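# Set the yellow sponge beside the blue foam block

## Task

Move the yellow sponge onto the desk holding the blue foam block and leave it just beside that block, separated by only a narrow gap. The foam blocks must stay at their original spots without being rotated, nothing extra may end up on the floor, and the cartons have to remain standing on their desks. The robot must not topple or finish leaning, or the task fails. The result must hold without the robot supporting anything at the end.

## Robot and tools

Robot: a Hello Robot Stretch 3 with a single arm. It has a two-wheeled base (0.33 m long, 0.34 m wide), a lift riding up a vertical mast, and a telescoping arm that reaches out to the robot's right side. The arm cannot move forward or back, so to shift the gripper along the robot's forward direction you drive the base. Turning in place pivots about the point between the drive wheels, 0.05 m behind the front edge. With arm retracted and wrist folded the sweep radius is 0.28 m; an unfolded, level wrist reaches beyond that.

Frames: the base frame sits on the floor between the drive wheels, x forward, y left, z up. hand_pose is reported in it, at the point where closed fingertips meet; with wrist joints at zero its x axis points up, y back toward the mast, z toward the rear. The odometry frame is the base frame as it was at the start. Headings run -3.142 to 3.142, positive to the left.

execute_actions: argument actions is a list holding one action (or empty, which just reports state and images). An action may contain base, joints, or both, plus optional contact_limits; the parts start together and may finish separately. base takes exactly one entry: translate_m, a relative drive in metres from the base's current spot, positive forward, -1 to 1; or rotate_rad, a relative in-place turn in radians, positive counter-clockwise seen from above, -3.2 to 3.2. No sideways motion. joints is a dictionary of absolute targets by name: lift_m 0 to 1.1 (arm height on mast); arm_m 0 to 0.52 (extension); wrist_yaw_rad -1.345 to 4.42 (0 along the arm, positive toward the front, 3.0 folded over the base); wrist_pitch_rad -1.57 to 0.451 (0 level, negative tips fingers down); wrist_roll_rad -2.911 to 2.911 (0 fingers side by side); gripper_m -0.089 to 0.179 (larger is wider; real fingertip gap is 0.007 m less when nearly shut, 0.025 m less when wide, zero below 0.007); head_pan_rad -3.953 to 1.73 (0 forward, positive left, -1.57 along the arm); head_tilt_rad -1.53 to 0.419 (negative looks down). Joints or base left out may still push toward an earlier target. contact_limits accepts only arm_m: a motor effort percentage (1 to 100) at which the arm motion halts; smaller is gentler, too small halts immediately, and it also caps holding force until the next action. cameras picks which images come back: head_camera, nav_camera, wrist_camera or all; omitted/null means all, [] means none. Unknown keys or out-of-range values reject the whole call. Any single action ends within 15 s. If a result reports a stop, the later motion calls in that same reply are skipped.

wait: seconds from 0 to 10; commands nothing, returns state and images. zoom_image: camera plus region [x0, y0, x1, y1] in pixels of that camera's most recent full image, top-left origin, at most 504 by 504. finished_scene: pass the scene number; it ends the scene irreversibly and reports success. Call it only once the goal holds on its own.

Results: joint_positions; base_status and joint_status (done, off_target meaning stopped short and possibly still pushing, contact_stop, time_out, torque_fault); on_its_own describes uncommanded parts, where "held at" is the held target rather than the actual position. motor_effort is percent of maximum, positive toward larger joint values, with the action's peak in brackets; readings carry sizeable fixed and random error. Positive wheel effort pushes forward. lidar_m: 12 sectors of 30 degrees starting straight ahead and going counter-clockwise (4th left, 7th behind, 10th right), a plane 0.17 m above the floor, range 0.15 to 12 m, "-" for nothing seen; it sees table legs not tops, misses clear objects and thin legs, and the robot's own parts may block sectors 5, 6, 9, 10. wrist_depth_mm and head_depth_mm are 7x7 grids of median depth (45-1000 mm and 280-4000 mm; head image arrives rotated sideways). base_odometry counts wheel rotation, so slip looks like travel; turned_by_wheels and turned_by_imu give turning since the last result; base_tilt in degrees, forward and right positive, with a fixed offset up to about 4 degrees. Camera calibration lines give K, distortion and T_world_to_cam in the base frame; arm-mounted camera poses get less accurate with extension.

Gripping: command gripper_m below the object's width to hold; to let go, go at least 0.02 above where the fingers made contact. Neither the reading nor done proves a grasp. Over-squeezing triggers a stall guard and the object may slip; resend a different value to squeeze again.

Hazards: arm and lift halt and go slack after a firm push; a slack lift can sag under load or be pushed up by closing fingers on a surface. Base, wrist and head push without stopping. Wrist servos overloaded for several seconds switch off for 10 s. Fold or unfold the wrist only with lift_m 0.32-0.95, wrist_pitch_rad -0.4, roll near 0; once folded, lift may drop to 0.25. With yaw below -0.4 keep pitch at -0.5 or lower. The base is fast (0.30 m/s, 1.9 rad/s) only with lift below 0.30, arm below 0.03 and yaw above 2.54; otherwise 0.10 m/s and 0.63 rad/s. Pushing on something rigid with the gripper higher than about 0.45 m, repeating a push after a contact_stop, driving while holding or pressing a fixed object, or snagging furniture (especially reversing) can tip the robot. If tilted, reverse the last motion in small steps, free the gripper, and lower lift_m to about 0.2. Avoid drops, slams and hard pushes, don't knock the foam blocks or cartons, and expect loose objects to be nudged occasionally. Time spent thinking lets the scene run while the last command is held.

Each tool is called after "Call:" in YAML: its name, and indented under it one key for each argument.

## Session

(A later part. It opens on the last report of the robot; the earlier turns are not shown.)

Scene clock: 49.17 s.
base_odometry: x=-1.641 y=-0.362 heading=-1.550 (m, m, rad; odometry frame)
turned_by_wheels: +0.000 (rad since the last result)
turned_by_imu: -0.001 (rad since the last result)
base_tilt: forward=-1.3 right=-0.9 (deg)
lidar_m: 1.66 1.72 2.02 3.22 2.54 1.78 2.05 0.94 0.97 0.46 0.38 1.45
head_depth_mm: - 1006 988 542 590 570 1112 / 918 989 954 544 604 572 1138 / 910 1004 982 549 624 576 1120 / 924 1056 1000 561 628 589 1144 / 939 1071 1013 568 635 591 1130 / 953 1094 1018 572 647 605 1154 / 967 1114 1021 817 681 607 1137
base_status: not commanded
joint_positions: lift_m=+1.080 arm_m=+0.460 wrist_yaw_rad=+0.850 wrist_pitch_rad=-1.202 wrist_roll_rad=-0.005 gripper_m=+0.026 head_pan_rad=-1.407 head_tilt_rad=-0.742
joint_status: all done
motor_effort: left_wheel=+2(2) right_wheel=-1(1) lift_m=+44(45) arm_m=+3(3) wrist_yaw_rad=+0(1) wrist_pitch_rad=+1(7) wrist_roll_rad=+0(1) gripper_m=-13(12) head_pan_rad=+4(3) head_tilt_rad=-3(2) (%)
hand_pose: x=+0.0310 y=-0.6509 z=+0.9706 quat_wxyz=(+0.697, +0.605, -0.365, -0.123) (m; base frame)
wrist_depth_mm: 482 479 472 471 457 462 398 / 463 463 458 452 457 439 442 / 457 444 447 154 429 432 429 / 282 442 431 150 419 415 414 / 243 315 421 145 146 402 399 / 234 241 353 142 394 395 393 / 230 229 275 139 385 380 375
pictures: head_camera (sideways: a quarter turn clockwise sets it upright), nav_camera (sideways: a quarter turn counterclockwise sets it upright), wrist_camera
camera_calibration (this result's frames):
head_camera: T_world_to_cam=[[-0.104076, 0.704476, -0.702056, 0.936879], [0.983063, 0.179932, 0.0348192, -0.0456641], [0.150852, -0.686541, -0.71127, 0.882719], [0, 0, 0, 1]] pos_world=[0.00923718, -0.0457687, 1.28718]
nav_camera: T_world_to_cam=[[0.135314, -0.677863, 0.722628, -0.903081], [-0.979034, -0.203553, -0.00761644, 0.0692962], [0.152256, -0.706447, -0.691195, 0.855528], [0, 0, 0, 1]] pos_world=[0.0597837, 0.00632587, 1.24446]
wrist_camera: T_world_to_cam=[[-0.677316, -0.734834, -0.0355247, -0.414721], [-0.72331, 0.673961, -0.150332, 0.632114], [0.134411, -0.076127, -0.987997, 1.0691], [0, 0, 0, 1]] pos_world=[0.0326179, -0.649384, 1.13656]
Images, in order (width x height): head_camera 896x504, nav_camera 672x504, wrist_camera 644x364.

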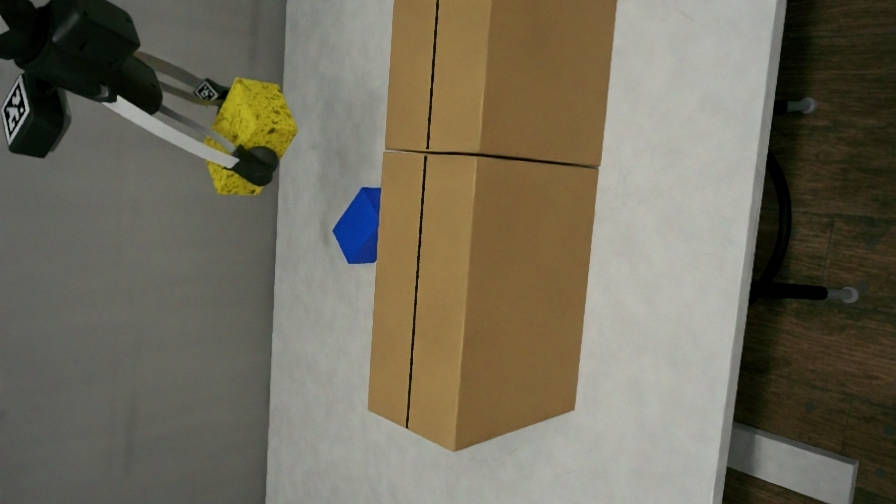

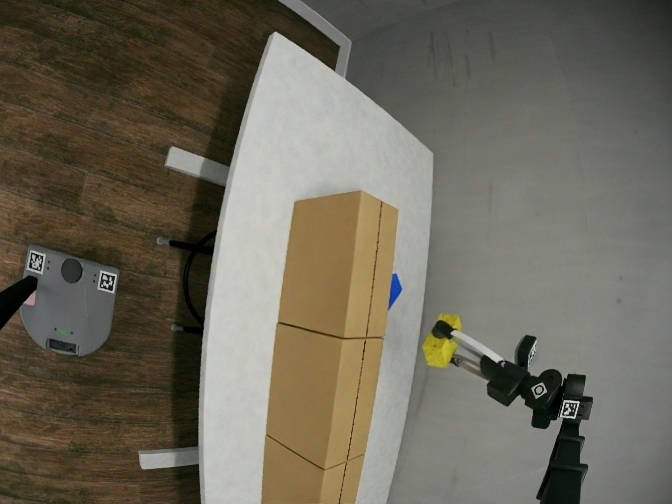

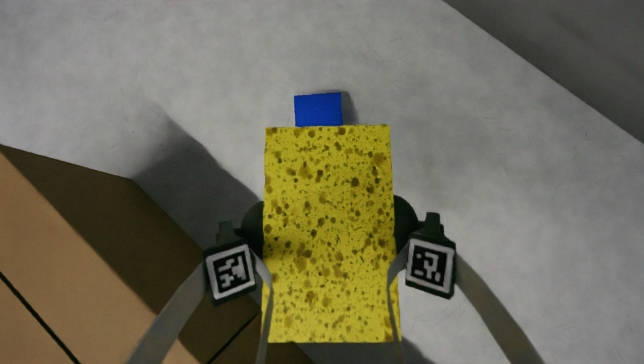

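Call:
execute_actions:
  actions:
    - {"joints":{"lift_m":0.91}}

Scene clock: 51.57 s.
base_odometry: x=-1.641 y=-0.362 heading=-1.550 (m, m, rad; odometry frame)
turned_by_wheels: +0.000 (rad since the last result)
turned_by_imu: +0.000 (rad since the last result)
base_tilt: forward=-1.4 right=-0.9 (deg)
lidar_m: 1.66 1.72 2.02 3.24 2.54 1.78 2.06 0.94 0.97 0.46 0.38 1.45
head_depth_mm: 866 - 955 541 590 570 1114 / 891 990 924 544 604 573 1135 / 909 1029 1002 548 625 575 1123 / 924 1052 1006 562 628 589 1139 / 940 1071 1010 568 635 591 1126 / 951 1093 1012 572 647 605 1159 / 967 1115 1026 819 679 609 1134
base_status: not commanded
joint_positions: lift_m=+0.910 arm_m=+0.460 wrist_yaw_rad=+0.850 wrist_pitch_rad=-1.202 wrist_roll_rad=-0.005 gripper_m=+0.026 head_pan_rad=-1.407 head_tilt_rad=-0.742
joint_status: all done
motor_effort: left_wheel=+2(2) right_wheel=-2(2) lift_m=+22(40) arm_m=+3(3) wrist_yaw_rad=+0(0) wrist_pitch_rad=+0(0) wrist_roll_rad=+0(0) gripper_m=-13(13) head_pan_rad=+3(3) head_tilt_rad=-3(3) (%)
hand_pose: x=+0.0309 y=-0.6509 z=+0.8014 quat_wxyz=(+0.697, +0.605, -0.365, -0.123) (m; base frame)
wrist_depth_mm: 286 284 276 225 273 270 267 / 275 274 270 219 264 260 258 / 270 265 264 154 256 255 250 / 261 258 255 150 246 247 244 / 224 250 249 145 145 239 237 / 185 240 239 142 234 234 232 / 161 190 234 139 228 228 227
pictures: head_camera (sideways: a quarter turn clockwise sets it upright), nav_camera (sideways: a quarter turn counterclockwise sets it upright), wrist_camera
camera_calibration (this result's frames):
head_camera: T_world_to_cam=[[-0.104076, 0.704476, -0.702056, 0.936879], [0.983063, 0.179932, 0.0348192, -0.0456641], [0.150852, -0.686541, -0.71127, 0.882719], [0, 0, 0, 1]] pos_world=[0.00923718, -0.0457687, 1.28718]
nav_camera: T_world_to_cam=[[0.135314, -0.677863, 0.722628, -0.903081], [-0.979034, -0.203553, -0.00761644, 0.0692962], [0.152256, -0.706447, -0.691195, 0.855529], [0, 0, 0, 1]] pos_world=[0.0597837, 0.00632588, 1.24446]
wrist_camera: T_world_to_cam=[[-0.677325, -0.734826, -0.0355165, -0.420738], [-0.723349, 0.673996, -0.149985, 0.606333], [0.134151, -0.0758981, -0.98805, 0.902097], [0, 0, 0, 1]] pos_world=[0.0325964, -0.649367, 0.967315]
Images, in order (width x height): head_camera 896x504, nav_camera 672x504, wrist_camera 644x364.

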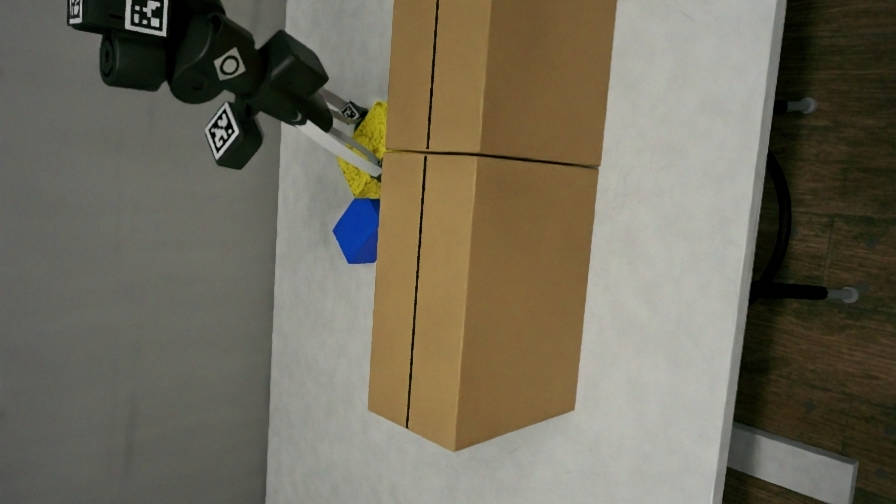

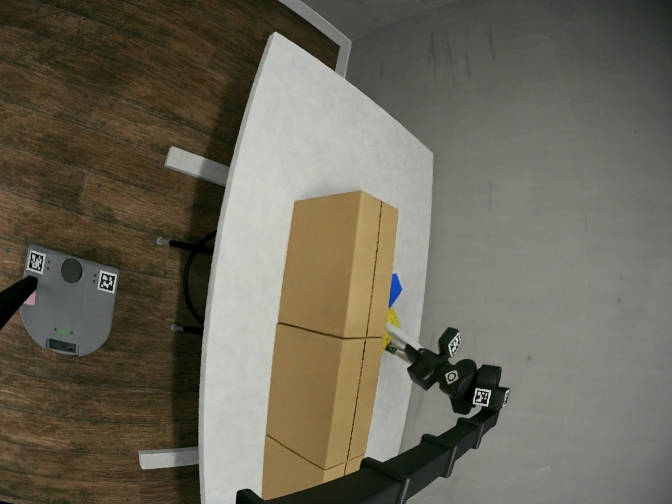

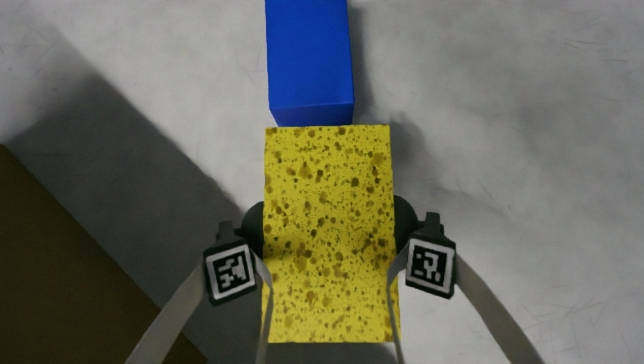

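Call:
execute_actions:
  actions:
    - {"base":{"translate_m":0.023},"joints":{"lift_m":0.859,"arm_m":0.465}}
  cameras: ["wrist_camera","head_camera"]

Scene clock: 53.70 s.
base_odometry: x=-1.641 y=-0.385 heading=-1.550 (m, m, rad; odometry frame)
turned_by_wheels: +0.000 (rad since the last result)
turned_by_imu: +0.000 (rad since the last result)
base_tilt: forward=-1.3 right=-0.8 (deg)
lidar_m: 1.64 1.69 2.00 3.24 2.54 1.80 2.08 0.96 0.47 0.47 0.37 1.45
head_depth_mm: 880 - 951 541 587 571 1113 / 892 998 - 545 602 572 1119 / 906 1032 995 549 621 575 1137 / 923 1052 1006 561 628 588 1122 / 938 1067 1014 568 632 590 1148 / 955 1097 1017 584 646 604 1150 / 969 1115 1026 820 681 607 1136
base_status: done
joint_positions: lift_m=+0.859 arm_m=+0.465 wrist_yaw_rad=+0.850 wrist_pitch_rad=-1.202 wrist_roll_rad=-0.005 gripper_m=+0.026 head_pan_rad=-1.407 head_tilt_rad=-0.742
joint_status: all done
motor_effort: left_wheel=+2(8) right_wheel=-1(2) lift_m=+21(22) arm_m=+3(4) wrist_yaw_rad=+1(0) wrist_pitch_rad=+1(1) wrist_roll_rad=+0(0) gripper_m=-13(14) head_pan_rad=+4(3) head_tilt_rad=-3(3) (%)
hand_pose: x=+0.0309 y=-0.6558 z=+0.7504 quat_wxyz=(+0.697, +0.605, -0.364, -0.123) (m; base frame)
wrist_depth_mm: 226 224 220 168 214 213 211 / 219 217 214 163 208 206 203 / 211 210 209 154 203 203 199 / 206 204 202 149 196 195 193 / 201 199 197 146 145 190 188 / 193 194 190 142 186 186 183 / 167 188 186 139 181 180 178
pictures: head_camera (sideways: a quarter turn clockwise sets it upright), wrist_camera
camera_calibration (this result's frames):
head_camera: T_world_to_cam=[[-0.104076, 0.704475, -0.702056, 0.936879], [0.983063, 0.179933, 0.0348192, -0.0456641], [0.150852, -0.686541, -0.71127, 0.882719], [0, 0, 0, 1]] pos_world=[0.00923719, -0.0457687, 1.28718]
wrist_camera: T_world_to_cam=[[-0.677335, -0.734818, -0.0355086, -0.426227], [-0.723386, 0.674029, -0.149655, 0.601745], [0.133903, -0.0756802, -0.9881, 0.851512], [0, 0, 0, 1]] pos_world=[0.0325758, -0.65435, 0.916299]
Images, in order (width x height): head_camera 896x504, wrist_camera 644x364.

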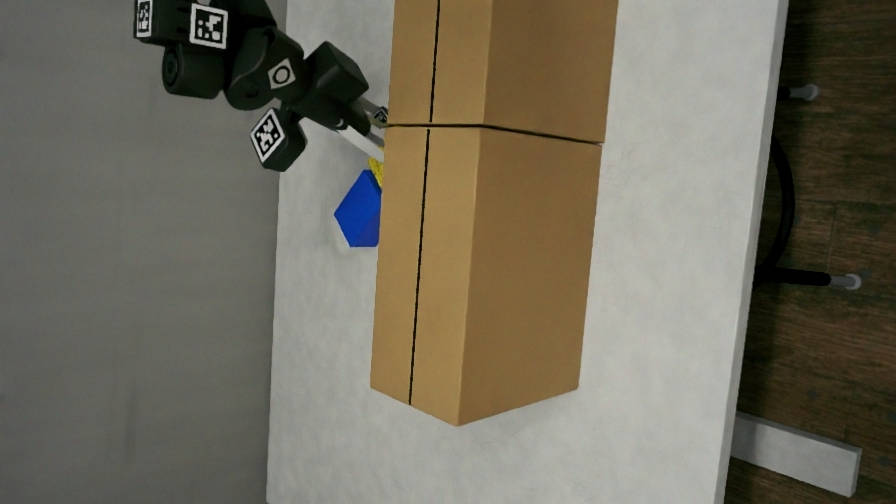

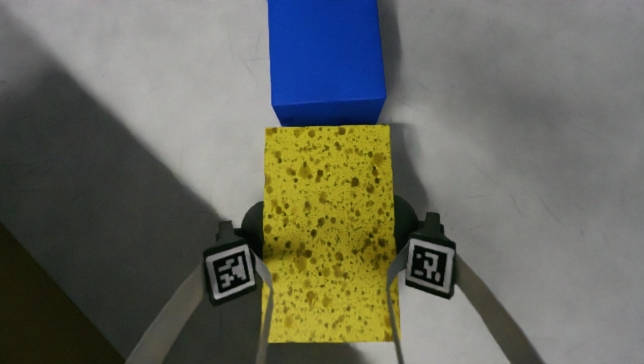

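Gap ≈ 1.4 cm. Release and lift.

Call:
execute_actions:
  actions:
    - {"joints":{"gripper_m":0.105,"lift_m":0.856}}
  cameras: []

Call:
execute_actions:
  actions:
    - {"joints":{"lift_m":0.94}}
  cameras: ["wrist_camera","nav_camera"]

Scene clock: 55.07 s.
base_odometry: x=-1.641 y=-0.385 heading=-1.550 (m, m, rad; odometry frame)
turned_by_wheels: +0.000 (rad since the last result)
turned_by_imu: +0.000 (rad since the last result)
base_tilt: forward=-1.3 right=-0.9 (deg)
lidar_m: 1.64 1.70 2.00 3.23 2.54 1.79 2.08 0.96 0.47 0.47 0.37 1.45
head_depth_mm: 876 - 954 542 588 571 1114 / 891 997 - 544 602 572 1117 / 902 1030 996 548 620 576 1143 / 921 1051 1004 560 628 588 1119 / 937 1069 1010 567 632 592 1151 / 952 1089 1017 585 647 606 1154 / 967 1117 1025 817 682 608 1136
base_status: not commanded
joint_positions: lift_m=+0.856 arm_m=+0.465 wrist_yaw_rad=+0.850 wrist_pitch_rad=-1.202 wrist_roll_rad=-0.005 gripper_m=+0.105 head_pan_rad=-1.407 head_tilt_rad=-0.742
joint_status: all done
motor_effort: left_wheel=+1(1) right_wheel=-1(1) lift_m=+22(22) arm_m=+3(3) wrist_yaw_rad=+0(0) wrist_pitch_rad=+1(1) wrist_roll_rad=+0(0) gripper_m=+1(80) head_pan_rad=+3(3) head_tilt_rad=-3(3) (%)
hand_pose: x=+0.0309 y=-0.6558 z=+0.7474 quat_wxyz=(+0.697, +0.605, -0.364, -0.123) (m; base frame)
wrist_depth_mm: 223 220 217 165 212 210 207 / 215 212 210 161 205 204 202 / 209 206 205 155 200 197 196 / 204 200 199 151 194 192 190 / 198 194 192 146 167 187 186 / 189 191 187 142 182 182 181 / 167 185 184 141 180 178 178
pictures: none
No camera images: the call's "cameras" was empty. Leave "cameras" out to get every camera's image.

Scene clock: 56.67 s.
base_odometry: x=-1.641 y=-0.385 heading=-1.550 (m, m, rad; odometry frame)
turned_by_wheels: +0.000 (rad since the last result)
turned_by_imu: +0.000 (rad since the last result)
base_tilt: forward=-1.3 right=-0.9 (deg)
lidar_m: 1.64 1.69 1.99 3.22 2.55 1.80 2.08 0.96 0.47 0.47 0.37 1.45
head_depth_mm: 848 - 970 542 587 570 1114 / 892 993 927 544 601 572 1117 / 906 1030 1034 548 621 574 1145 / 924 1047 1007 559 627 588 1122 / 936 1069 1011 567 631 592 1147 / 953 1089 1014 584 649 606 1150 / 969 1114 1022 817 681 608 1134
base_status: not commanded
joint_positions: lift_m=+0.940 arm_m=+0.465 wrist_yaw_rad=+0.850 wrist_pitch_rad=-1.202 wrist_roll_rad=-0.005 gripper_m=+0.105 head_pan_rad=-1.407 head_tilt_rad=-0.742
joint_status: all done
motor_effort: left_wheel=+1(2) right_wheel=-1(2) lift_m=+44(47) arm_m=+3(3) wrist_yaw_rad=+0(0) wrist_pitch_rad=+1(1) wrist_roll_rad=+0(0) gripper_m=+0(0) head_pan_rad=+4(4) head_tilt_rad=-3(3) (%)
hand_pose: x=+0.0309 y=-0.6558 z=+0.8306 quat_wxyz=(+0.697, +0.605, -0.364, -0.123) (m; base frame)
wrist_depth_mm: 322 316 314 307 301 299 296 / 307 307 303 250 297 291 289 / 300 299 294 246 289 284 278 / 290 285 282 238 280 275 276 / 233 281 279 230 275 270 268 / 193 242 269 224 264 261 258 / 165 216 260 258 258 254 253
pictures: nav_camera (sideways: a quarter turn counterclockwise sets it upright), wrist_camera
camera_calibration (this result's frames):
nav_camera: T_world_to_cam=[[0.135314, -0.677863, 0.722628, -0.903081], [-0.979034, -0.203553, -0.00761644, 0.0692962], [0.152256, -0.706447, -0.691195, 0.855528], [0, 0, 0, 1]] pos_world=[0.0597836, 0.00632589, 1.24446]
wrist_camera: T_world_to_cam=[[-0.677335, -0.734817, -0.0355087, -0.423379], [-0.723386, 0.67403, -0.149655, 0.613751], [0.133903, -0.0756804, -0.9881, 0.930776], [0, 0, 0, 1]] pos_world=[0.0325758, -0.654351, 0.996518]
Images, in order (width x height): nav_camera 672x504, wrist_camera 644x364.

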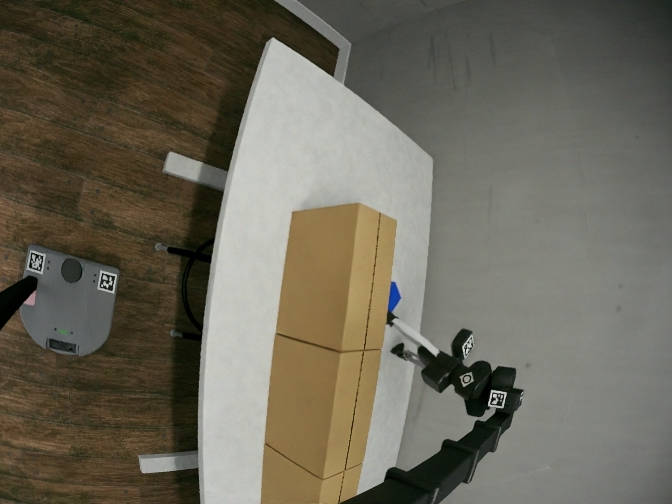

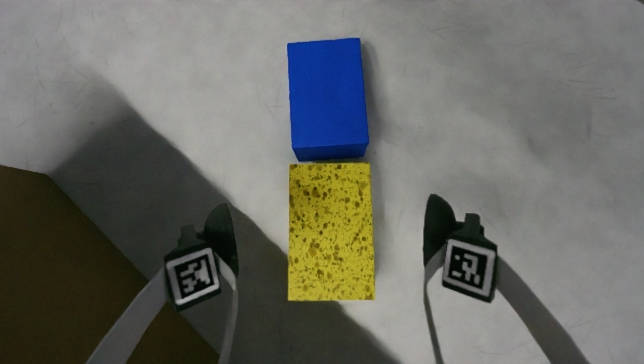

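Call:
finished_scene:
  scene: 2

The scene is finished: the task was done.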